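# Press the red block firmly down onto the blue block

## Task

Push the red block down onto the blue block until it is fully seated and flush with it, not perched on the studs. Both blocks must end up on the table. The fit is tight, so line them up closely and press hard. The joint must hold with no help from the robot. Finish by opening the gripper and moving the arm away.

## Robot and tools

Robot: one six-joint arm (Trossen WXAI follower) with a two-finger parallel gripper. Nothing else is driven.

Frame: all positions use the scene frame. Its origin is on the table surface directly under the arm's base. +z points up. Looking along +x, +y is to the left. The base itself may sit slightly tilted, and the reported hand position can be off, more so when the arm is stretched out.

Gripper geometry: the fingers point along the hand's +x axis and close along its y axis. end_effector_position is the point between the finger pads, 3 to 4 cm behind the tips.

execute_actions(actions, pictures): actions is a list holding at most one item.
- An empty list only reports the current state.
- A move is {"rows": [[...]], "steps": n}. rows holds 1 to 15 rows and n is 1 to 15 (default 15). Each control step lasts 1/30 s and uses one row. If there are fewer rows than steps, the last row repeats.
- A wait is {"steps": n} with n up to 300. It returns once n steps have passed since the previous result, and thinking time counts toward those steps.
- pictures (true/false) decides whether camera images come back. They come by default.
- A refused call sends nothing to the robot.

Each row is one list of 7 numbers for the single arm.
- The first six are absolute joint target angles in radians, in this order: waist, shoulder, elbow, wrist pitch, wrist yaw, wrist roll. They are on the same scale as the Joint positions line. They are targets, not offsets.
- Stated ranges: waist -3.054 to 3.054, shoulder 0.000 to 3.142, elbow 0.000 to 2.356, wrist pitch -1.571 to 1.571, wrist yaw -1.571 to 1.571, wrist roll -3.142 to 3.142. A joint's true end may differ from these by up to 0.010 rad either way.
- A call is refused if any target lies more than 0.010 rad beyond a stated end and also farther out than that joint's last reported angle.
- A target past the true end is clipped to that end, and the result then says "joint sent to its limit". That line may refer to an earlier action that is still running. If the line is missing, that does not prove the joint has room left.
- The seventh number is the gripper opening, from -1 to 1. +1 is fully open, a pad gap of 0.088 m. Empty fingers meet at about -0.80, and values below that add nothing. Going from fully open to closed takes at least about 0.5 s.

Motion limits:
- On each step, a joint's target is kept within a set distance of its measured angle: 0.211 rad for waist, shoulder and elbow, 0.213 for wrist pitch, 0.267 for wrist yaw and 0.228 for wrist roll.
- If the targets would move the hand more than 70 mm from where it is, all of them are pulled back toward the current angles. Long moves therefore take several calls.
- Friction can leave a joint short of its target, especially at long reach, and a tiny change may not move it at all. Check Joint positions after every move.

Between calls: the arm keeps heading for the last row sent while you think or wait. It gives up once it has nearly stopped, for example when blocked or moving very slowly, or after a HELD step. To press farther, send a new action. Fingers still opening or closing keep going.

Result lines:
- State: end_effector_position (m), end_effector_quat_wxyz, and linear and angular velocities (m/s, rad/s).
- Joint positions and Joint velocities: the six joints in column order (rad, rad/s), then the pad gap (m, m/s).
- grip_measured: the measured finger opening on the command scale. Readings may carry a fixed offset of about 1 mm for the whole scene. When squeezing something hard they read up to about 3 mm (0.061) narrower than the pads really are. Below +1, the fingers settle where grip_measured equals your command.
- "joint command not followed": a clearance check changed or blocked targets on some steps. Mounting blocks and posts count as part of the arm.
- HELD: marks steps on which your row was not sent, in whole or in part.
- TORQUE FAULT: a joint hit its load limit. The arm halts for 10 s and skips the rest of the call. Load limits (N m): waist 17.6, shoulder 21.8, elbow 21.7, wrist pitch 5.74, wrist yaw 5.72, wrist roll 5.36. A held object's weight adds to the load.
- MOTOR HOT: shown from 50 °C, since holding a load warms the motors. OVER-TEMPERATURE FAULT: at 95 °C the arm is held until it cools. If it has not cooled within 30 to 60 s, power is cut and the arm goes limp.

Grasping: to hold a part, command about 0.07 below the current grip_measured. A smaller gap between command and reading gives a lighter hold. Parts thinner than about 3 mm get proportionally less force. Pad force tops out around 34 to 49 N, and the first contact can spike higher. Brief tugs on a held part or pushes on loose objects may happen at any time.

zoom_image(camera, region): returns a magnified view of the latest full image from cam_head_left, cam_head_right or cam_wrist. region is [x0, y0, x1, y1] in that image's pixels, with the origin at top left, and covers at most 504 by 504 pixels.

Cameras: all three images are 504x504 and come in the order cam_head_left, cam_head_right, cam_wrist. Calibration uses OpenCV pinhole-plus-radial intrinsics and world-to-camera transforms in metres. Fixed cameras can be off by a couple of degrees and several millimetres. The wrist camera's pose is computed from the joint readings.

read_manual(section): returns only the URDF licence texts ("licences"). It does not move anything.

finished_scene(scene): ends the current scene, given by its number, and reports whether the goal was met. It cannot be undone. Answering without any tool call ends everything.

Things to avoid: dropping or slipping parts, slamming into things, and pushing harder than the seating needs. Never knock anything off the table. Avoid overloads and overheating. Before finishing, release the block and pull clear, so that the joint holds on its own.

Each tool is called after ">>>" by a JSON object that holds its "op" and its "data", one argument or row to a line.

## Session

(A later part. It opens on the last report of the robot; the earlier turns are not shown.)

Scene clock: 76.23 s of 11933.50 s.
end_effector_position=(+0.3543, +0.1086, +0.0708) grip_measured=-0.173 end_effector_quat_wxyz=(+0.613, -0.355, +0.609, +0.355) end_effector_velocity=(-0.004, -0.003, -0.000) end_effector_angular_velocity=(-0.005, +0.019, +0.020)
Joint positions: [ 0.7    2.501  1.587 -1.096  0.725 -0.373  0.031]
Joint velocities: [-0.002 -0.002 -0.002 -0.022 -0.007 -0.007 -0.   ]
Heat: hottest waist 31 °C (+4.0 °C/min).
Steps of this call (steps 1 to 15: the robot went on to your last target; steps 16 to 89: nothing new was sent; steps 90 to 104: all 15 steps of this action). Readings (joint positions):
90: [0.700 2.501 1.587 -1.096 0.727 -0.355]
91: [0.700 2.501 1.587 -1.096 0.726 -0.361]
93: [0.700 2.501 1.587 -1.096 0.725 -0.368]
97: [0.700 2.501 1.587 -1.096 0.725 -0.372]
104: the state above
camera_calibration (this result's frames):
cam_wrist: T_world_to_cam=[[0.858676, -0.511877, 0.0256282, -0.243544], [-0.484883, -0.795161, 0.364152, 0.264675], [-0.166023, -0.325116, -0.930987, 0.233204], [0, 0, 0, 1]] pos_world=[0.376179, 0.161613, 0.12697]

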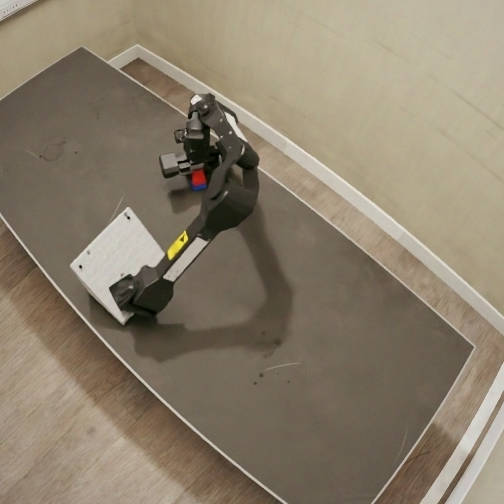

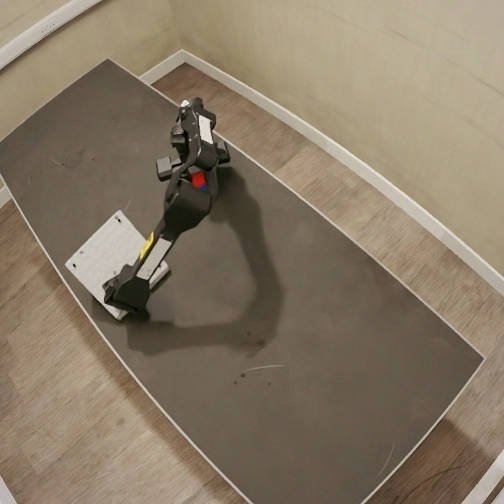

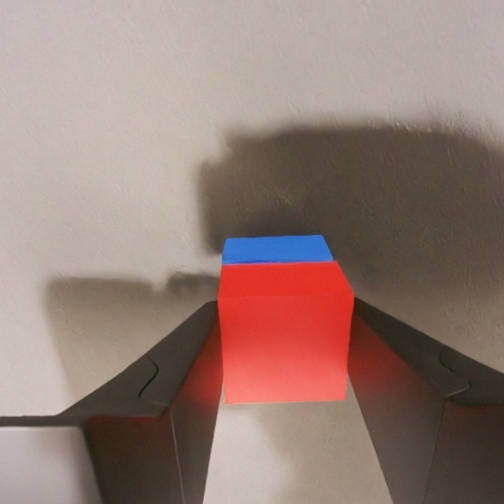

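Press again, harder.

>>> {"op": "execute_actions", "data": {
  "actions": [
    {"rows":[[0.7,2.513,1.576,-1.097,0.724,-0.378,-0.3],[0.697,2.516,1.573,-1.097,0.724,-0.378,-0.3],[0.69,2.52,1.569,-1.097,0.724,-0.378,-0.3],[0.68,2.527,1.563,-1.097,0.724,-0.378,-0.3],[0.67,2.534,1.556,-1.097,0.724,-0.378,-0.3],[0.66,2.541,1.549,-1.097,0.724,-0.378,-0.3],[0.65,2.548,1.542,-1.097,0.724,-0.378,-0.3],[0.64,2.555,1.535,-1.097,0.726,-0.378,-0.3],[0.63,2.562,1.528,-1.097,0.728,-0.378,-0.3],[0.62,2.569,1.521,-1.097,0.73,-0.378,-0.3],[0.61,2.577,1.514,-1.097,0.73,-0.378,-0.3],[0.6,2.585,1.507,-1.097,0.73,-0.378,-0.3],[0.59,2.593,1.5,-1.097,0.73,-0.378,-0.3],[0.58,2.601,1.493,-1.097,0.73,-0.378,-0.3],[0.565,2.612,1.485,-1.097,0.73,-0.378,-0.3]]}
  ],
  "pictures": false
}}

>>> {"op": "execute_actions", "data": {
  "actions": [
    {"steps":12}
  ]
}}

>>> {"op": "zoom_image", "data": {
  "camera": "cam_wrist",
  "region": [180,200,380,320]
}}

Scene clock: 83.80 s of 11933.50 s.
end_effector_position=(+0.3478, +0.1097, +0.0608) grip_measured=-0.173 end_effector_quat_wxyz=(+0.602, -0.355, +0.617, +0.363) end_effector_velocity=(-0.003, +0.001, -0.011) end_effector_angular_velocity=(+0.042, +0.052, -0.005)
Joint positions: [ 0.688  2.514  1.569 -1.089  0.714 -0.377  0.031]
Joint velocities: [-0.032  0.002 -0.012  0.022 -0.051 -0.022 -0.   ]
Heat: hottest waist 32 °C (+5.0 °C/min).
Steps of this call (steps 1 to 15: the robot went on to your last target; steps 16 to 90: nothing new was sent; then 4.07 s passed at rest; steps 91 to 105: all 15 steps of this action). Readings (joint positions):
91: [0.700 2.501 1.587 -1.096 0.725 -0.374]
92: [0.700 2.501 1.587 -1.096 0.725 -0.374]
94: [0.697 2.504 1.585 -1.096 0.725 -0.375]
98: [0.692 2.507 1.578 -1.093 0.720 -0.376]
105: the state above

Scene clock: 84.20 s of 11933.50 s.
end_effector_position=(+0.3475, +0.1097, +0.0601) grip_measured=-0.173 end_effector_quat_wxyz=(+0.601, -0.353, +0.618, +0.364) end_effector_velocity=(-0.002, -0.004, +0.002) end_effector_angular_velocity=(+0.001, +0.014, +0.028)
Joint positions: [ 0.686  2.514  1.568 -1.089  0.71  -0.377  0.031]
Joint velocities: [-0.002 -0.007  0.002 -0.022 -0.007 -0.022 -0.   ]
Heat: hottest waist 32 °C (+5.0 °C/min).
Steps of this call (steps 1 to 12: the robot went on to your last target). Readings (joint positions):
1: [0.687 2.514 1.569 -1.089 0.712 -0.377]
2: [0.687 2.514 1.569 -1.089 0.711 -0.377]
4: [0.686 2.514 1.569 -1.089 0.711 -0.377]
8: [0.686 2.514 1.568 -1.089 0.710 -0.377]
12: the state above
camera_calibration (this result's frames):
cam_wrist: T_world_to_cam=[[0.864205, -0.503132, -0.00297628, -0.238055], [-0.464306, -0.799767, 0.380517, 0.258532], [-0.19383, -0.327462, -0.924769, 0.232066], [0, 0, 0, 1]] pos_world=[0.370747, 0.162986, 0.115524]

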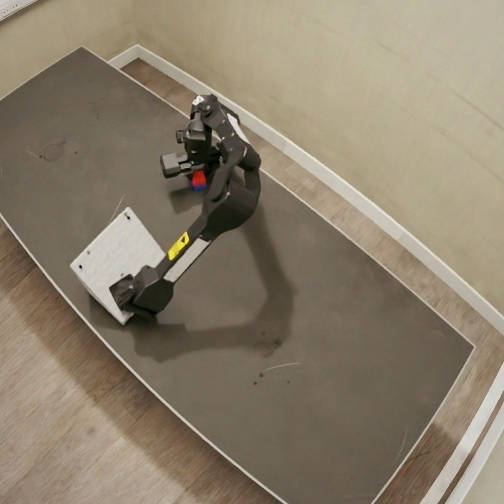

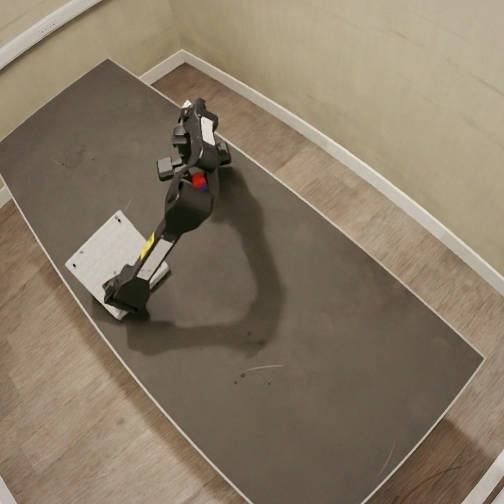

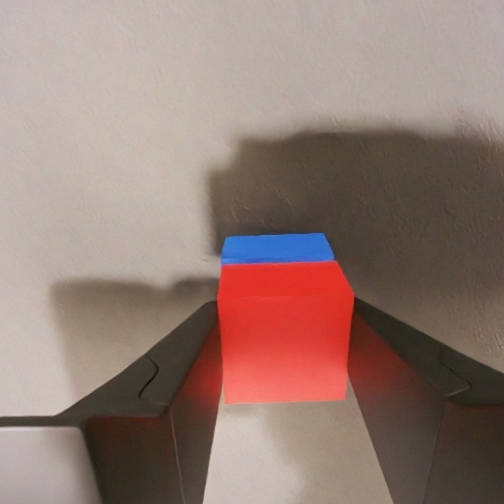

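Region (180, 200, 380, 320) of cam_wrist's 504x504 image, scaled by 2.520, with more detail than that image has; it fills the top 302 rows of this view, and the rest is white.

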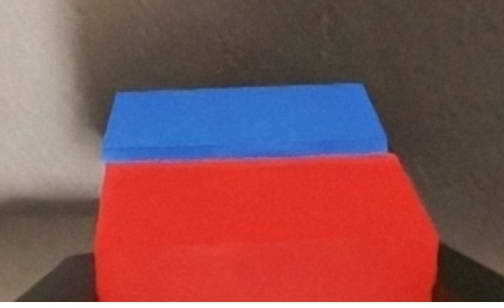

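>>> {"op": "execute_actions", "data": {
  "actions": [
    {"rows":[[0.57,2.625,1.49,-1.08,0.72,-0.378,-0.3],[0.57,2.625,1.49,-1.07,0.72,-0.378,-0.3],[0.57,2.625,1.49,-1.06,0.72,-0.378,-0.3],[0.57,2.625,1.49,-1.05,0.72,-0.378,-0.3],[0.57,2.625,1.48,-1.04,0.72,-0.378,-0.3]]}
  ]
}}

>>> {"op": "zoom_image", "data": {
  "camera": "cam_wrist",
  "region": [180,200,380,320]
}}

Scene clock: 93.70 s of 11933.50 s.
end_effector_position=(+0.3464, +0.1119, +0.0581) grip_measured=-0.173 end_effector_quat_wxyz=(+0.604, -0.356, +0.615, +0.361) end_effector_velocity=(-0.003, -0.001, -0.001) end_effector_angular_velocity=(+0.000, +0.014, +0.028)
Joint positions: [ 0.69   2.516  1.554 -1.068  0.719 -0.377  0.031]
Joint velocities: [-0.002 -0.002 -0.007 -0.007 -0.007 -0.022 -0.   ]
Heat: hottest waist 32 °C (+4.0 °C/min).
Steps of this call (steps 1 to 15: the robot went on to your last target; steps 16 to 90: nothing new was sent; then 6.00 s passed at rest; steps 91 to 105: all 15 steps of this action). Readings (joint positions):
91: [0.686 2.515 1.568 -1.088 0.710 -0.377]
92: [0.686 2.516 1.568 -1.087 0.710 -0.377]
94: [0.686 2.516 1.566 -1.083 0.710 -0.377]
98: [0.689 2.516 1.558 -1.072 0.715 -0.377]
105: the state above
camera_calibration (this result's frames):
cam_wrist: T_world_to_cam=[[0.86414, -0.50317, 0.00906568, -0.236698], [-0.468653, -0.798036, 0.378817, 0.261912], [-0.183374, -0.3316, -0.925427, 0.227599], [0, 0, 0, 1]] pos_world=[0.369022, 0.165388, 0.113555]

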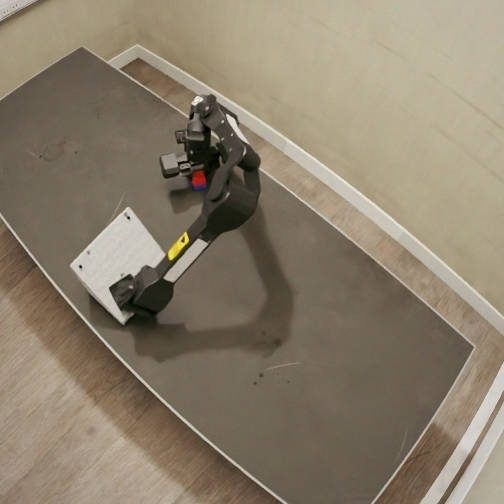

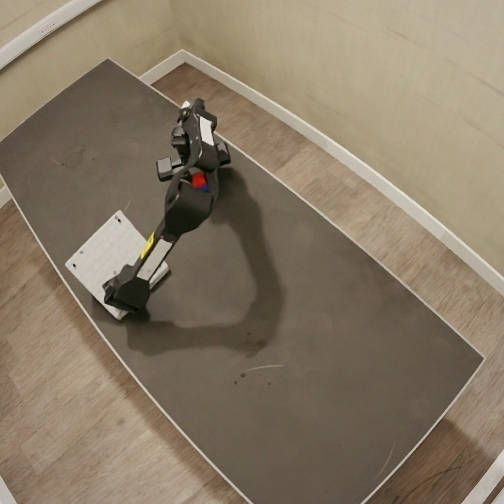

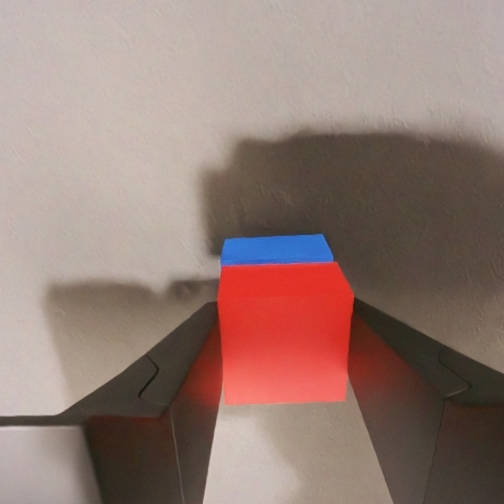

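Region (180, 200, 380, 320) of cam_wrist's 504x504 image, scaled by 2.520, with more detail than that image has; it fills the top 302 rows of this view, and the rest is white.

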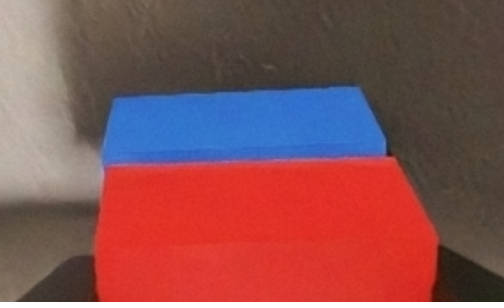

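>>> {"op": "execute_actions", "data": {
  "actions": [
    {"rows":[[0.57,2.625,1.475,-1.04,0.70,-0.39,-0.3],[0.57,2.625,1.475,-1.04,0.70,-0.39,-0.3],[0.57,2.625,1.475,-1.04,0.69,-0.4,-0.3],[0.57,2.625,1.475,-1.04,0.69,-0.4,-0.3],[0.57,2.63,1.47,-1.035,0.675,-0.4,-0.3]]}
  ]
}}

>>> {"op": "zoom_image", "data": {
  "camera": "cam_wrist",
  "region": [180,200,380,320]
}}

Scene clock: 99.40 s of 11933.50 s.
end_effector_position=(+0.3462, +0.1119, +0.0579) grip_measured=-0.173 end_effector_quat_wxyz=(+0.602, -0.355, +0.613, +0.370) end_effector_velocity=(-0.002, -0.005, +0.001) end_effector_angular_velocity=(-0.014, +0.007, +0.017)
Joint positions: [ 0.686  2.511  1.552 -1.064  0.707 -0.396  0.031]
Joint velocities: [-0.002 -0.007 -0.002 -0.022  0.007 -0.007  0.   ]
Heat: hottest waist 31 °C (+2.0 °C/min).
Steps of this call (steps 1 to 15: the robot went on to your last target; steps 16 to 90: nothing new was sent; then 2.20 s passed at rest; steps 91 to 105: all 15 steps of this action). Readings (joint positions):
91: [0.691 2.516 1.553 -1.067 0.719 -0.379]
92: [0.691 2.515 1.552 -1.067 0.719 -0.381]
94: [0.690 2.515 1.552 -1.067 0.718 -0.388]
98: [0.687 2.513 1.552 -1.065 0.711 -0.394]
105: the state above
camera_calibration (this result's frames):
cam_wrist: T_world_to_cam=[[0.870138, -0.492797, -0.00336684, -0.239021], [-0.456329, -0.808287, 0.37207, 0.259154], [-0.186077, -0.322216, -0.928198, 0.227391], [0, 0, 0, 1]] pos_world=[0.368553, 0.164951, 0.113836]

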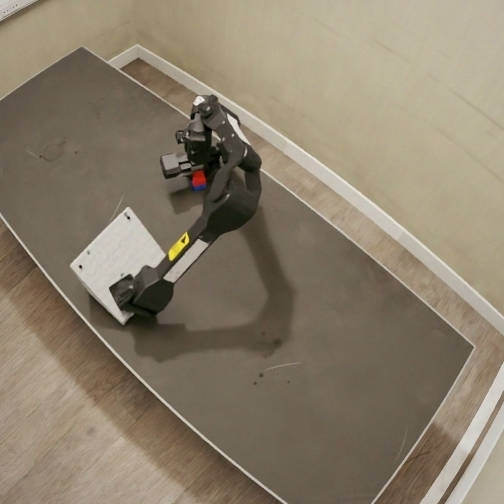

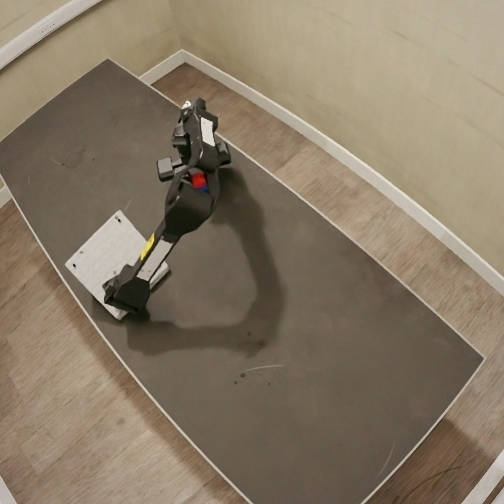

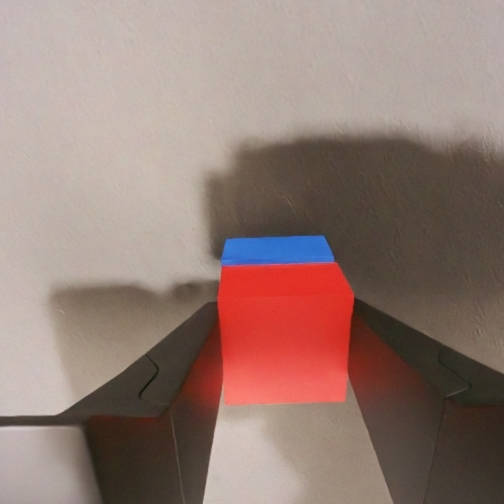

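Region (180, 200, 380, 320) of cam_wrist's 504x504 image, scaled by 2.520, with more detail than that image has; it fills the top 302 rows of this view, and the rest is white.

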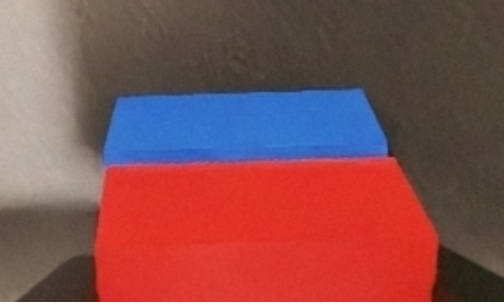

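>>> {"op": "execute_actions", "data": {
  "actions": [
    {"rows":[[0.61,2.59,1.51,-1.06,0.7,-0.39,-0.3],[0.61,2.59,1.51,-1.06,0.7,-0.39,-0.3],[0.65,2.55,1.55,-1.08,0.715,-0.39,-0.3],[0.65,2.55,1.55,-1.08,0.715,-0.39,-0.3],[0.69,2.515,1.585,-1.09,0.722,-0.39,-0.3],[0.69,2.515,1.585,-1.09,0.722,-0.39,-0.3],[0.69,2.515,1.585,-1.09,0.722,-0.39,-0.3],[0.695,2.512,1.59,-1.09,0.722,-0.39,0.2]]}
  ],
  "pictures": false
}}

>>> {"op": "execute_actions", "data": {
  "actions": [
    {"rows":[[0.685,2.515,1.555,-1.055,0.73,-0.41,0.2],[0.685,2.515,1.555,-1.055,0.73,-0.41,0.2],[0.685,2.515,1.555,-1.055,0.73,-0.41,0.2],[0.685,2.515,1.555,-1.055,0.73,-0.41,0.2],[0.673,2.518,1.533,-1.02,0.737,-0.425,0.2]]}
  ]
}}

Scene clock: 110.90 s of 11933.50 s.
end_effector_position=(+0.3526, +0.1086, +0.0664) grip_measured=+0.173 end_effector_quat_wxyz=(+0.608, -0.357, +0.609, +0.363) end_effector_velocity=(+0.001, +0.001, +0.002) end_effector_angular_velocity=(+0.021, +0.011, +0.015)
Joint positions: [ 0.692  2.504  1.578 -1.088  0.719 -0.392  0.047]
Joint velocities: [-0.002 -0.002  0.012 -0.007 -0.022 -0.022  0.014]
Heat: hottest waist 30 °C (-1.0 °C/min).
Steps of this call (steps 1 to 15: the robot went on to your last target; steps 16 to 90: nothing new was sent; then 8.00 s passed at rest; steps 91 to 105: all 15 steps of this action). Readings (joint positions):
91: [0.686 2.507 1.552 -1.064 0.707 -0.397]
92: [0.687 2.506 1.552 -1.065 0.708 -0.396]
94: [0.690 2.501 1.563 -1.074 0.713 -0.394]
98: [0.696 2.499 1.577 -1.081 0.719 -0.393]
105: the state above

Scene clock: 111.40 s of 11933.50 s.
end_effector_position=(+0.3536, +0.1090, +0.0534) grip_measured=+0.197 end_effector_quat_wxyz=(+0.610, -0.359, +0.607, +0.361) end_effector_velocity=(-0.001, -0.003, -0.000) end_effector_angular_velocity=(-0.009, +0.002, +0.011)
Joint positions: [ 0.671  2.508  1.543 -1.023  0.733 -0.422  0.049]
Joint velocities: [-0.002 -0.002 -0.002 -0.007  0.007 -0.007  0.   ]
Heat: hottest waist 30 °C (-1.0 °C/min).
Steps of this call (steps 1 to 15: all 15 steps of this action). Readings (joint positions):
1: [0.692 2.504 1.577 -1.084 0.720 -0.394]
2: [0.691 2.504 1.575 -1.075 0.722 -0.398]
4: [0.687 2.504 1.571 -1.065 0.724 -0.403]
8: [0.676 2.505 1.550 -1.032 0.732 -0.418]
15: the state above
camera_calibration (this result's frames):
cam_wrist: T_world_to_cam=[[0.866094, -0.499365, 0.0227195, -0.246089], [-0.472489, -0.802947, 0.36336, 0.267491], [-0.163207, -0.325438, -0.931372, 0.216097], [0, 0, 0, 1]] pos_world=[0.374791, 0.162219, 0.109662]

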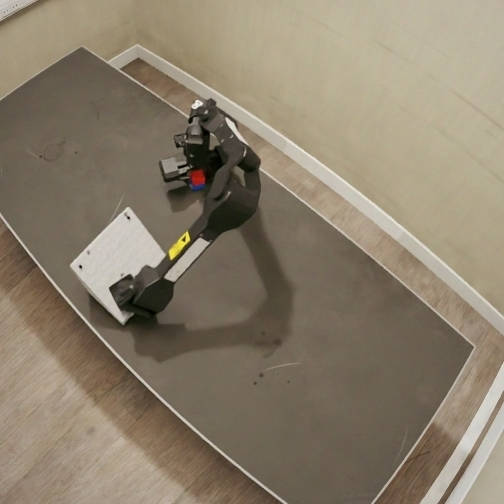

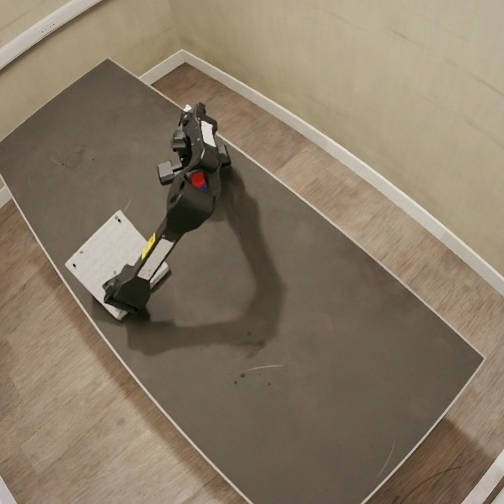

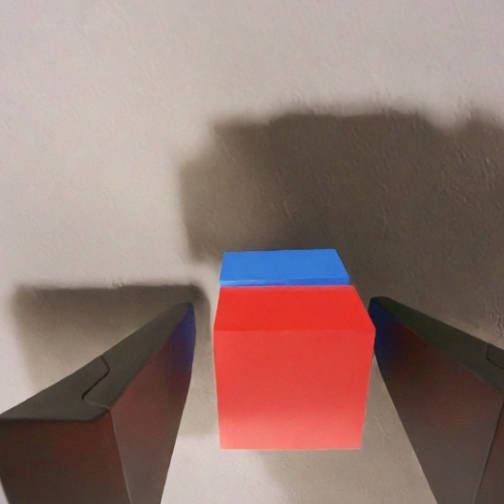

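>>> {"op": "execute_actions", "data": {
  "actions": [
    {"rows":[[0.673,2.518,1.533,-1.02,0.74,-0.425,-0.28]],"steps":12}
  ],
  "pictures": false
}}

>>> {"op": "execute_actions", "data": {
  "actions": [
    {"rows":[[0.69,2.5,1.57,-1.06,0.73,-0.4,-0.28],[0.69,2.5,1.57,-1.06,0.73,-0.4,-0.28],[0.69,2.5,1.57,-1.06,0.73,-0.4,-0.28],[0.71,2.45,1.57,-1.12,0.73,-0.3,-0.28],[0.71,2.45,1.57,-1.12,0.73,-0.3,-0.28],[0.71,2.45,1.57,-1.12,0.73,-0.3,-0.28],[0.7,2.35,1.47,-1.13,0.73,-0.1,-0.28],[0.7,2.35,1.47,-1.13,0.73,-0.1,-0.28],[0.7,2.35,1.47,-1.13,0.73,-0.1,-0.28],[0.69,2.25,1.37,-1.12,0.73,0.1,-0.28],[0.69,2.25,1.37,-1.12,0.73,0.1,-0.28],[0.69,2.25,1.37,-1.12,0.73,0.1,-0.28],[0.675,2.15,1.27,-1.11,0.74,0.3,-0.28]]}
  ],
  "pictures": false
}}

>>> {"op": "execute_actions", "data": {
  "actions": [
    {"rows":[[0.66,2.05,1.16,-1.09,0.745,0.45,-0.28],[0.66,2.05,1.16,-1.09,0.745,0.45,-0.28],[0.66,2.05,1.16,-1.09,0.745,0.45,-0.28],[0.645,1.95,1.06,-1.075,0.75,0.55,-0.28],[0.645,1.95,1.06,-1.075,0.75,0.55,-0.28],[0.645,1.95,1.06,-1.075,0.75,0.55,-0.28],[0.63,1.857,0.95,-1.056,0.755,0.554,-0.28]]}
  ],
  "pictures": false
}}

>>> {"op": "execute_actions", "data": {
  "actions": [
    {"rows":[[0.604,1.865,0.918,-1.0,0.767,0.518,-0.28],[0.604,1.865,0.918,-1.0,0.767,0.518,-0.28],[0.604,1.865,0.918,-1.0,0.767,0.518,-0.28],[0.578,1.869,0.891,-0.947,0.776,0.482,-0.28],[0.578,1.869,0.891,-0.947,0.776,0.482,-0.28],[0.578,1.869,0.891,-0.947,0.776,0.482,-0.28],[0.562,1.871,0.875,-0.914,0.781,0.46,-0.28],[0.562,1.871,0.875,-0.914,0.781,0.46,-0.28],[0.562,1.871,0.875,-0.914,0.781,0.46,-0.28],[0.551,1.873,0.864,-0.892,0.785,0.446,-0.28]]}
  ],
  "pictures": false
}}

>>> {"op": "execute_actions", "data": {
  "actions": [
    {"rows":[[0.543,1.874,0.856,-0.876,0.787,0.435,-0.28],[0.543,1.874,0.856,-0.876,0.787,0.435,-0.28],[0.543,1.874,0.856,-0.876,0.787,0.435,-0.28],[0.543,1.874,0.856,-0.876,0.787,0.435,-0.28],[0.536,1.875,0.849,-0.864,0.789,0.426,-0.28]]}
  ]
}}

Scene clock: 131.57 s of 11933.50 s.
end_effector_position=(+0.3540, +0.1089, +0.0536) grip_measured=-0.176 end_effector_quat_wxyz=(+0.611, -0.360, +0.606, +0.360) end_effector_velocity=(-0.001, -0.002, +0.001) end_effector_angular_velocity=(+0.005, +0.008, +0.007)
Joint positions: [ 0.672  2.508  1.543 -1.022  0.737 -0.422  0.03 ]
Joint velocities: [-0.002 -0.007 -0.002 -0.007 -0.007 -0.007 -0.   ]
Heat: hottest waist 33 °C (+2.0 °C/min).
Steps of this call (steps 1 to 15: the robot went on to your last target; steps 16 to 90: nothing new was sent; then 16.77 s passed at rest; steps 91 to 102: all 12 steps of this action). Readings (joint positions):
91: [0.671 2.508 1.543 -1.022 0.734 -0.422]
92: [0.671 2.508 1.543 -1.022 0.735 -0.422]
94: [0.671 2.508 1.543 -1.022 0.736 -0.422]
98: [0.672 2.508 1.543 -1.022 0.737 -0.422]
102: the state above

Scene clock: 132.07 s of 11933.50 s.
end_effector_position=(+0.3178, +0.0419, +0.0933) grip_measured=-0.176 end_effector_quat_wxyz=(+0.690, -0.166, +0.684, +0.167) end_effector_velocity=(-0.130, -0.203, +0.010) end_effector_angular_velocity=(-0.057, +0.113, -1.487)
Joint positions: [ 0.682  2.203  1.329 -1.119  0.734  0.18   0.03 ]
Joint velocities: [-0.154 -0.808 -0.73  -0.125  0.051  1.414 -0.   ]
Heat: hottest waist 33 °C (+2.0 °C/min).
Steps of this call (steps 1 to 15: all 15 steps of this action). Readings (joint positions):
1: [0.673 2.508 1.544 -1.027 0.737 -0.419]
2: [0.675 2.508 1.547 -1.037 0.737 -0.415]
4: [0.681 2.504 1.551 -1.059 0.736 -0.384]
8: [0.702 2.444 1.521 -1.108 0.730 -0.224]
15: the state above

Scene clock: 132.57 s of 11933.50 s.
end_effector_position=(+0.2510, -0.0183, +0.0797) grip_measured=-0.176 end_effector_quat_wxyz=(+0.705, -0.020, +0.709, +0.018) end_effector_velocity=(-0.014, -0.003, -0.007) end_effector_angular_velocity=(-0.003, +0.023, -0.012)
Joint positions: [ 0.629  1.871  0.963 -1.059  0.751  0.549  0.03 ]
Joint velocities: [-0.007 -0.027 -0.056  0.007 -0.007  0.022 -0.   ]
Heat: hottest waist 33 °C (+2.0 °C/min).
Steps of this call (steps 1 to 15: all 15 steps of this action). Readings (joint positions):
1: [0.677 2.167 1.292 -1.102 0.738 0.244]
2: [0.671 2.134 1.254 -1.098 0.738 0.307]
4: [0.661 2.070 1.184 -1.089 0.742 0.407]
8: [0.641 1.940 1.043 -1.065 0.749 0.520]
15: the state above

Scene clock: 133.07 s of 11933.50 s.
end_effector_position=(+0.2490, -0.0205, +0.0505) grip_measured=-0.176 end_effector_quat_wxyz=(+0.706, -0.018, +0.708, +0.016) end_effector_velocity=(-0.002, +0.001, -0.006) end_effector_angular_velocity=(+0.012, +0.005, -0.002)
Joint positions: [ 0.552  1.87   0.874 -0.899  0.781  0.451  0.03 ]
Joint velocities: [-0.017 -0.002 -0.022  0.037 -0.007 -0.022 -0.   ]
Heat: hottest waist 33 °C (+2.0 °C/min).
Steps of this call (steps 1 to 15: all 15 steps of this action). Readings (joint positions):
1: [0.627 1.871 0.956 -1.046 0.754 0.544]
2: [0.621 1.870 0.948 -1.029 0.757 0.538]
4: [0.607 1.870 0.931 -1.004 0.762 0.519]
8: [0.575 1.870 0.897 -0.945 0.773 0.481]
15: the state above

Scene clock: 133.57 s of 11933.50 s.
end_effector_position=(+0.2506, -0.0188, +0.0489) grip_measured=-0.175 end_effector_quat_wxyz=(+0.710, -0.020, +0.704, +0.021) end_effector_velocity=(-0.003, -0.001, -0.000) end_effector_angular_velocity=(+0.004, +0.010, +0.026)
Joint positions: [ 0.55   1.87   0.866 -0.872  0.783  0.428  0.03 ]
Joint velocities: [-0.002 -0.007 -0.007 -0.007 -0.007 -0.022 -0.   ]
Heat: hottest waist 33 °C (+2.0 °C/min).
Steps of this call (steps 1 to 15: all 15 steps of this action). Readings (joint positions):
1: [0.551 1.870 0.873 -0.893 0.782 0.448]
2: [0.550 1.870 0.871 -0.890 0.782 0.444]
4: [0.550 1.870 0.870 -0.885 0.782 0.440]
8: [0.550 1.870 0.867 -0.875 0.783 0.431]
15: the state above
camera_calibration (this result's frames):
cam_wrist: T_world_to_cam=[[0.0373747, -0.999066, 0.0217017, -0.0223504], [-0.932394, -0.0270513, 0.36043, 0.247882], [-0.359506, -0.0337055, -0.932534, 0.208226], [0, 0, 0, 1]] pos_world=[0.306818, -0.00860565, 0.105319]

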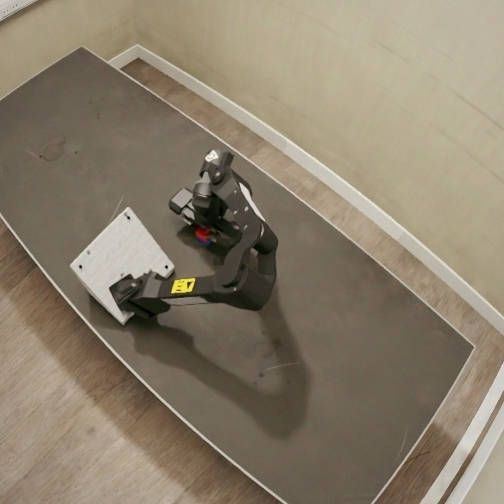

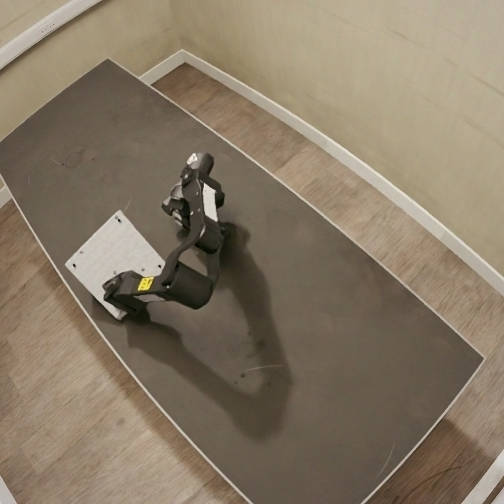

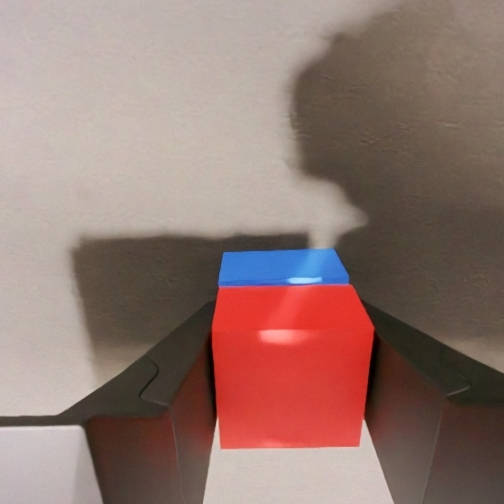

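>>> {"op": "execute_actions", "data": {
  "actions": [
    {"rows":[[0.55,1.87,0.866,-0.872,0.783,0.428,0.1],[0.55,1.87,0.866,-0.872,0.783,0.428,0.1],[0.55,1.87,0.866,-0.872,0.783,0.428,0.1],[0.55,1.87,0.866,-0.872,0.783,0.428,0.1],[0.55,1.87,0.866,-0.872,0.783,0.428,0.1],[0.55,1.87,0.866,-0.872,0.783,0.428,0.1],[0.572,1.87,0.9,-0.92,0.774,0.455,0.1],[0.572,1.87,0.9,-0.92,0.774,0.455,0.1],[0.592,1.87,0.925,-0.964,0.768,0.482,0.1]]}
  ],
  "pictures": false
}}

>>> {"op": "execute_actions", "data": {
  "actions": [
    {"steps":12}
  ]
}}

Scene clock: 139.20 s of 11933.50 s.
end_effector_position=(+0.2529, -0.0185, +0.0639) grip_measured=+0.096 end_effector_quat_wxyz=(+0.710, -0.021, +0.703, +0.021) end_effector_velocity=(-0.010, -0.001, +0.002) end_effector_angular_velocity=(+0.011, +0.051, +0.004)
Joint positions: [ 0.588  1.869  0.914 -0.956  0.773  0.477  0.044]
Joint velocities: [ 0.002 -0.002  0.007 -0.066 -0.037  0.037  0.001]
Heat: hottest waist 32 °C (+0.0 °C/min).
Steps of this call (steps 1 to 15: the robot went on to your last target; steps 16 to 90: nothing new was sent; then 2.13 s passed at rest; steps 91 to 105: all 15 steps of this action). Readings (joint positions):
91: [0.550 1.869 0.866 -0.869 0.783 0.428]
92: [0.549 1.869 0.866 -0.869 0.784 0.428]
94: [0.549 1.869 0.866 -0.869 0.784 0.428]
98: [0.555 1.869 0.873 -0.895 0.782 0.439]
105: the state above

Scene clock: 139.60 s of 11933.50 s.
end_effector_position=(+0.2520, -0.0188, +0.0639) grip_measured=+0.097 end_effector_quat_wxyz=(+0.709, -0.022, +0.705, +0.021) end_effector_velocity=(-0.001, +0.002, +0.000) end_effector_angular_velocity=(+0.023, +0.006, +0.027)
Joint positions: [ 0.588  1.869  0.914 -0.962  0.772  0.48   0.044]
Joint velocities: [-0.002 -0.007 -0.002  0.007 -0.022 -0.037 -0.   ]
Heat: hottest waist 32 °C (+0.0 °C/min).
Steps of this call (steps 1 to 12: the robot went on to your last target). Readings (joint positions):
1: [0.588 1.869 0.914 -0.958 0.772 0.478]
2: [0.588 1.869 0.914 -0.960 0.772 0.478]
4: [0.588 1.869 0.914 -0.961 0.772 0.479]
8: [0.588 1.869 0.914 -0.962 0.772 0.479]
12: the state above
camera_calibration (this result's frames):
cam_wrist: T_world_to_cam=[[0.0407273, -0.998874, 0.0243346, -0.0237428], [-0.931187, -0.0291149, 0.363378, 0.243174], [-0.36226, -0.0374595, -0.931324, 0.223243], [0, 0, 0, 1]] pos_world=[0.308279, -0.00827356, 0.120125]

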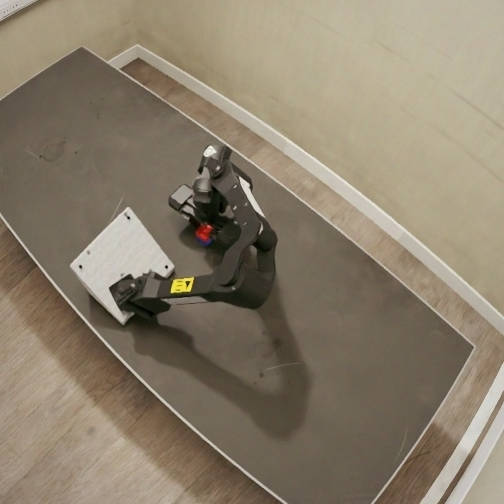

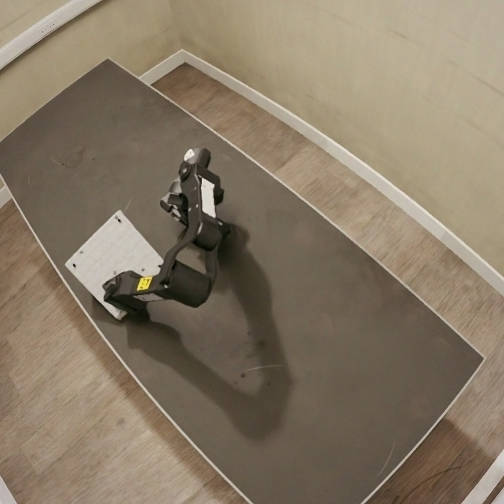

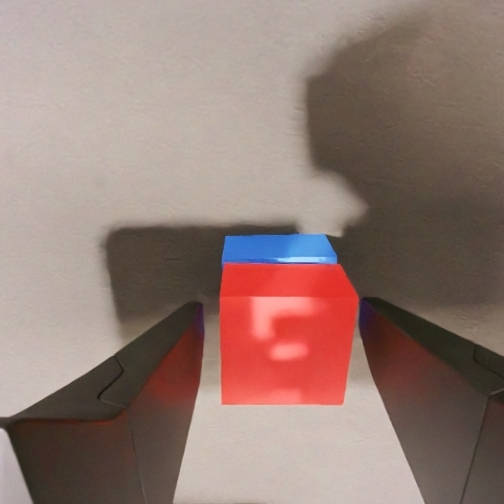

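>>> {"op": "execute_actions", "data": {
  "actions": [
    {"rows":[[0.588,1.87,0.914,-0.962,0.776,0.486,-0.3]],"steps":10}
  ],
  "pictures": false
}}

>>> {"op": "execute_actions", "data": {
  "actions": [
    {"rows":[[0.582,1.877,0.903,-0.962,0.776,0.484,-0.3],[0.575,1.882,0.897,-0.962,0.776,0.484,-0.3],[0.567,1.887,0.891,-0.962,0.776,0.484,-0.3],[0.559,1.892,0.885,-0.962,0.776,0.484,-0.3],[0.551,1.897,0.879,-0.962,0.776,0.484,-0.3],[0.543,1.902,0.873,-0.962,0.776,0.484,-0.3],[0.535,1.907,0.867,-0.962,0.776,0.484,-0.3],[0.527,1.912,0.861,-0.962,0.776,0.484,-0.3],[0.519,1.918,0.855,-0.962,0.776,0.484,-0.3],[0.511,1.924,0.849,-0.962,0.776,0.484,-0.3],[0.503,1.93,0.843,-0.962,0.776,0.484,-0.3],[0.495,1.935,0.837,-0.962,0.776,0.484,-0.3],[0.485,1.94,0.83,-0.962,0.776,0.484,-0.3]]}
  ]
}}

>>> {"op": "zoom_image", "data": {
  "camera": "cam_wrist",
  "region": [180,200,380,320]
}}

Scene clock: 147.27 s of 11933.50 s.
end_effector_position=(+0.2519, -0.0188, +0.0640) grip_measured=-0.178 end_effector_quat_wxyz=(+0.709, -0.021, +0.705, +0.020) end_effector_velocity=(-0.003, +0.001, +0.000) end_effector_angular_velocity=(+0.018, +0.015, +0.007)
Joint positions: [ 0.589  1.869  0.914 -0.962  0.772  0.483  0.03 ]
Joint velocities: [-0.002 -0.007 -0.002 -0.007 -0.022 -0.007 -0.   ]
Heat: hottest waist 32 °C (+0.0 °C/min).
Steps of this call (steps 1 to 15: the robot went on to your last target; steps 16 to 90: nothing new was sent; then 4.33 s passed at rest; steps 91 to 100: all 10 steps of this action). Readings (joint positions):
91: [0.588 1.869 0.914 -0.962 0.772 0.480]
92: [0.588 1.869 0.914 -0.962 0.772 0.482]
94: [0.589 1.869 0.914 -0.962 0.772 0.482]
98: [0.589 1.869 0.914 -0.962 0.772 0.483]
100: the state above

Scene clock: 147.77 s of 11933.50 s.
end_effector_position=(+0.2476, -0.0183, +0.0590) grip_measured=-0.173 end_effector_quat_wxyz=(+0.700, -0.020, +0.713, +0.022) end_effector_velocity=(-0.004, -0.002, -0.000) end_effector_angular_velocity=(-0.002, +0.019, +0.021)
Joint positions: [ 0.576  1.876  0.905 -0.961  0.759  0.483  0.031]
Joint velocities: [-0.002 -0.002 -0.002 -0.022 -0.007 -0.007 -0.   ]
Heat: hottest waist 32 °C (+0.0 °C/min).
Steps of this call (steps 1 to 15: all 15 steps of this action). Readings (joint positions):
1: [0.589 1.869 0.914 -0.962 0.772 0.483]
2: [0.588 1.869 0.914 -0.962 0.772 0.483]
4: [0.586 1.870 0.912 -0.962 0.771 0.483]
8: [0.583 1.873 0.908 -0.962 0.768 0.483]
15: the state above
camera_calibration (this result's frames):
cam_wrist: T_world_to_cam=[[0.0398883, -0.999029, 0.018702, -0.0224208], [-0.921786, -0.0295675, 0.386571, 0.237215], [-0.385643, -0.0326589, -0.92207, 0.222502], [0, 0, 0, 1]] pos_world=[0.305362, -0.0081185, 0.113881]

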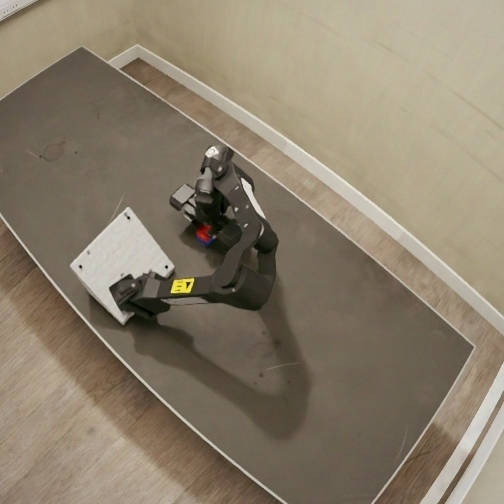

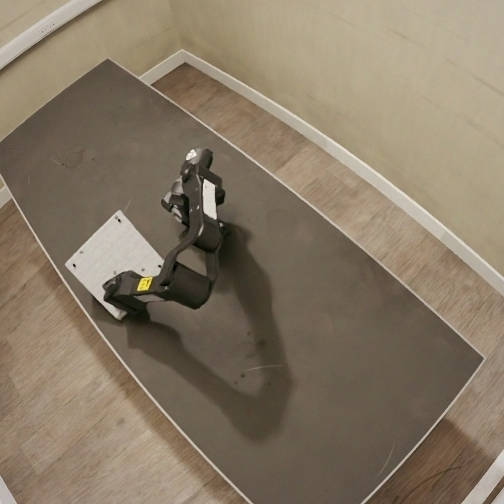

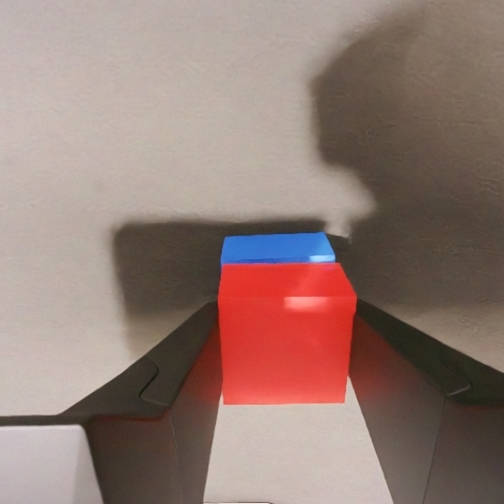

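Region (180, 200, 380, 320) of cam_wrist's 504x504 image, scaled by 2.520, with more detail than that image has; it fills the top 302 rows of this view, and the rest is white.

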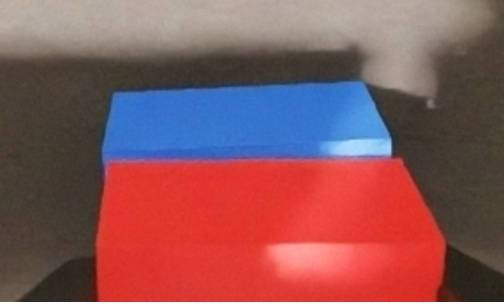

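>>> {"op": "execute_actions", "data": {
  "actions": [
    {"rows":[[0.53,1.91,0.865,-0.955,0.776,0.47,-0.3],[0.56,1.89,0.885,-0.95,0.776,0.46,-0.3],[0.57,1.885,0.89,-0.945,0.776,0.452,-0.3]]}
  ]
}}

>>> {"op": "zoom_image", "data": {
  "camera": "cam_wrist",
  "region": [180,200,380,320]
}}

Scene clock: 152.23 s of 11933.50 s.
end_effector_position=(+0.2511, -0.0182, +0.0626) grip_measured=-0.173 end_effector_quat_wxyz=(+0.709, -0.032, +0.704, +0.029) end_effector_velocity=(-0.000, +0.001, -0.000) end_effector_angular_velocity=(+0.009, +0.001, +0.001)
Joint positions: [ 0.589  1.871  0.908 -0.955  0.775  0.456  0.031]
Joint velocities: [-0.002 -0.002 -0.002  0.007 -0.007 -0.007 -0.   ]
Heat: hottest waist 32 °C (+0.0 °C/min).
Steps of this call (steps 1 to 15: the robot went on to your last target; steps 16 to 90: nothing new was sent; then 0.97 s passed at rest; steps 91 to 105: all 15 steps of this action). Readings (joint positions):
91: [0.578 1.875 0.906 -0.961 0.760 0.481]
92: [0.582 1.872 0.908 -0.960 0.766 0.476]
94: [0.588 1.872 0.908 -0.957 0.774 0.466]
98: [0.589 1.871 0.908 -0.956 0.775 0.458]
105: the state above
camera_calibration (this result's frames):
cam_wrist: T_world_to_cam=[[0.0665097, -0.997388, 0.0281661, -0.0297782], [-0.930534, -0.0518141, 0.362521, 0.242337], [-0.360115, -0.0503207, -0.93155, 0.221029], [0, 0, 0, 1]] pos_world=[0.30708, -0.00602156, 0.118886]

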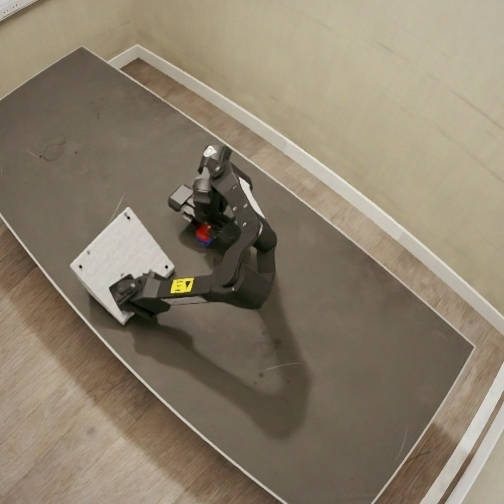

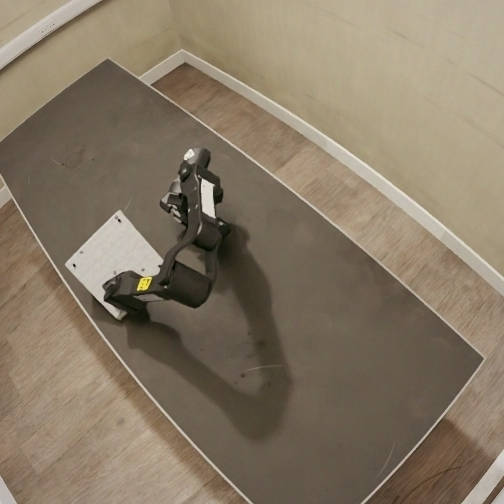

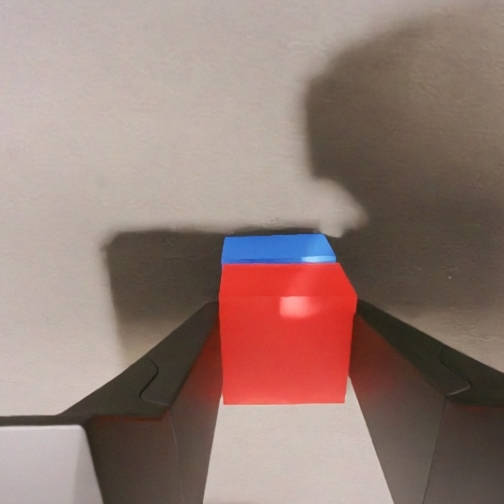

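Region (180, 200, 380, 320) of cam_wrist's 504x504 image, scaled by 2.520, with more detail than that image has; it fills the top 302 rows of this view, and the rest is white.

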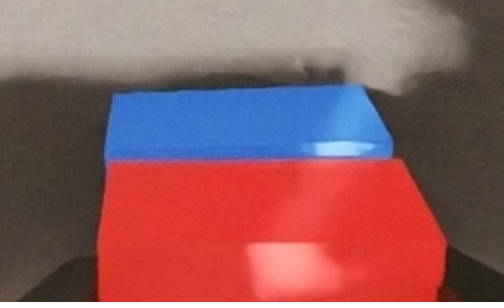

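>>> {"op": "execute_actions", "data": {
  "actions": [
    {"rows":[[0.596,1.87,0.927,-0.962,0.772,0.456,-0.3],[0.596,1.87,0.927,-0.962,0.772,0.456,-0.3],[0.596,1.87,0.927,-0.962,0.772,0.456,-0.3],[0.596,1.87,0.927,-0.962,0.772,0.456,-0.3],[0.596,1.87,0.927,-0.962,0.772,0.456,-0.3],[0.596,1.87,0.927,-0.962,0.772,0.445,-0.3]]}
  ]
}}

>>> {"op": "zoom_image", "data": {
  "camera": "cam_wrist",
  "region": [180,200,380,320]
}}

Scene clock: 156.57 s of 11933.50 s.
end_effector_position=(+0.2529, -0.0184, +0.0647) grip_measured=-0.173 end_effector_quat_wxyz=(+0.711, -0.034, +0.702, +0.032) end_effector_velocity=(-0.006, +0.001, -0.001) end_effector_angular_velocity=(+0.009, +0.030, +0.024)
Joint positions: [ 0.592  1.87   0.915 -0.96   0.775  0.448  0.031]
Joint velocities: [-0.002  0.002 -0.002 -0.022 -0.022 -0.007 -0.   ]
Heat: hottest waist 32 °C (+1.0 °C/min).
Steps of this call (steps 1 to 15: the robot went on to your last target; steps 16 to 90: nothing new was sent; then 0.83 s passed at rest; steps 91 to 105: all 15 steps of this action). Readings (joint positions):
91: [0.591 1.870 0.910 -0.955 0.775 0.455]
92: [0.592 1.870 0.912 -0.955 0.775 0.455]
94: [0.592 1.870 0.913 -0.956 0.775 0.455]
98: [0.592 1.870 0.913 -0.959 0.775 0.451]
105: the state above
camera_calibration (this result's frames):
cam_wrist: T_world_to_cam=[[0.0735184, -0.996932, 0.0268782, -0.0317425], [-0.931864, -0.059069, 0.357966, 0.243704], [-0.35528, -0.051364, -0.933348, 0.222425], [0, 0, 0, 1]] pos_world=[0.308456, -0.0058251, 0.121215]

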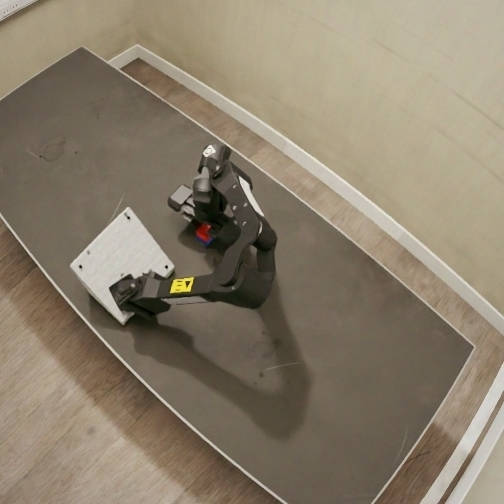

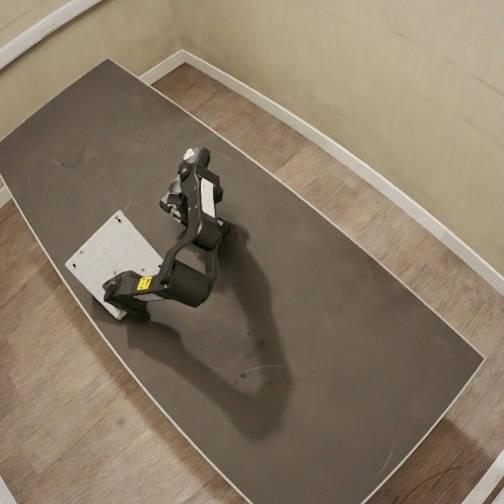

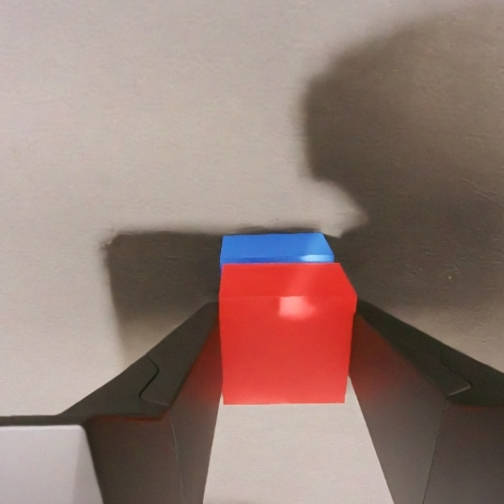

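Region (180, 200, 380, 320) of cam_wrist's 504x504 image, scaled by 2.520, with more detail than that image has; it fills the top 302 rows of this view, and the rest is white.

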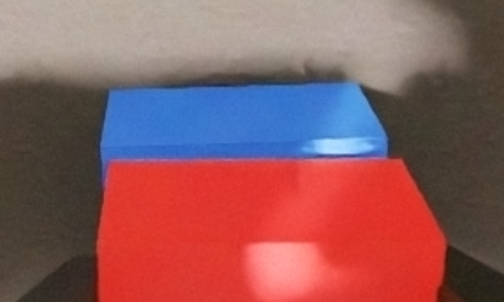

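>>> {"op": "execute_actions", "data": {
  "actions": [
    {"rows":[[0.597,1.87,0.927,-0.952,0.768,0.437,-0.3]]}
  ]
}}

>>> {"op": "zoom_image", "data": {
  "camera": "cam_wrist",
  "region": [180,200,380,320]
}}

Scene clock: 163.20 s of 11933.50 s.
end_effector_position=(+0.2534, -0.0173, +0.0648) grip_measured=-0.173 end_effector_quat_wxyz=(+0.711, -0.034, +0.701, +0.035) end_effector_velocity=(-0.001, -0.002, -0.000) end_effector_angular_velocity=(-0.009, +0.003, +0.011)
Joint positions: [ 0.593  1.87   0.915 -0.954  0.772  0.44   0.031]
Joint velocities: [-0.002 -0.002 -0.002 -0.007  0.007 -0.007 -0.   ]
Heat: hottest waist 32 °C (+1.0 °C/min).
Steps of this call (steps 1 to 15: the robot went on to your last target; steps 16 to 90: nothing new was sent; then 3.13 s passed at rest; steps 91 to 105: all 15 steps of this action). Readings (joint positions):
91: [0.592 1.870 0.915 -0.960 0.775 0.445]
92: [0.592 1.870 0.915 -0.960 0.774 0.443]
94: [0.593 1.870 0.915 -0.957 0.772 0.441]
98: [0.593 1.870 0.915 -0.955 0.772 0.440]
105: the state above
camera_calibration (this result's frames):
cam_wrist: T_world_to_cam=[[0.0783126, -0.996682, 0.0221652, -0.0316399], [-0.932301, -0.0653429, 0.355731, 0.244369], [-0.353102, -0.0485228, -0.934326, 0.222372], [0, 0, 0, 1]] pos_world=[0.308824, -0.00477697, 0.12154]

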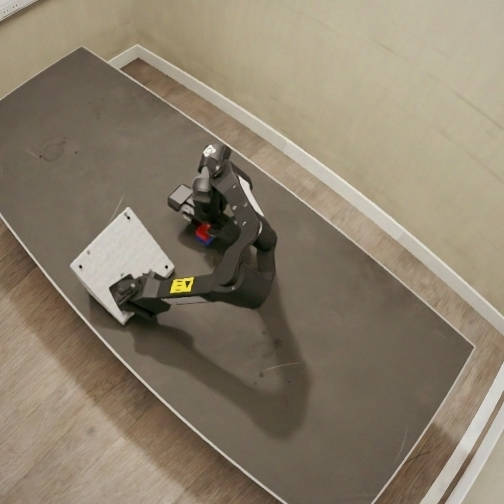

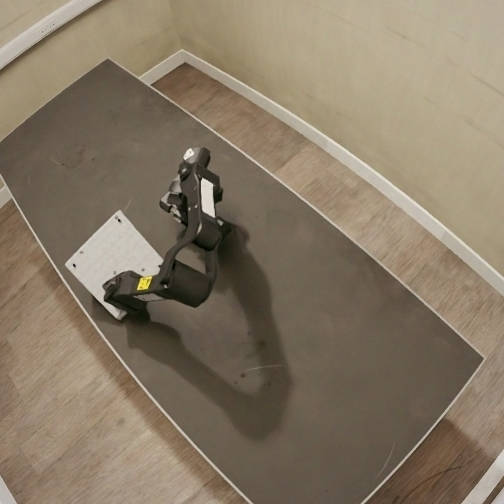

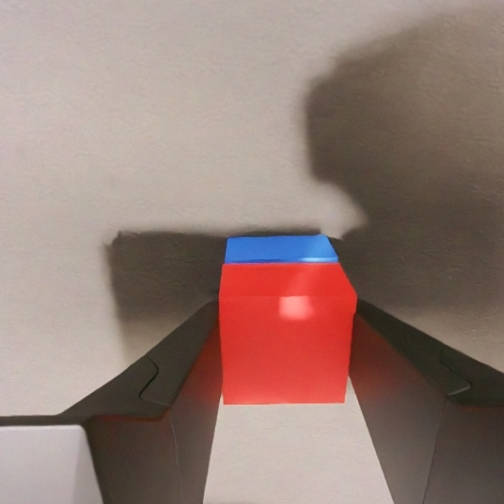

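Region (180, 200, 380, 320) of cam_wrist's 504x504 image, scaled by 2.520, with more detail than that image has; it fills the top 302 rows of this view, and the rest is white.

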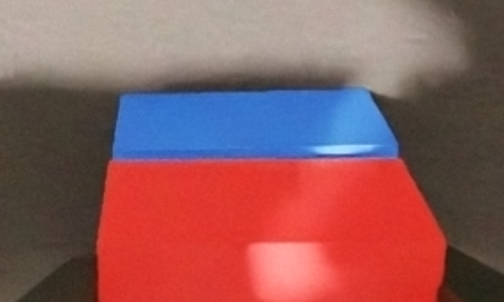

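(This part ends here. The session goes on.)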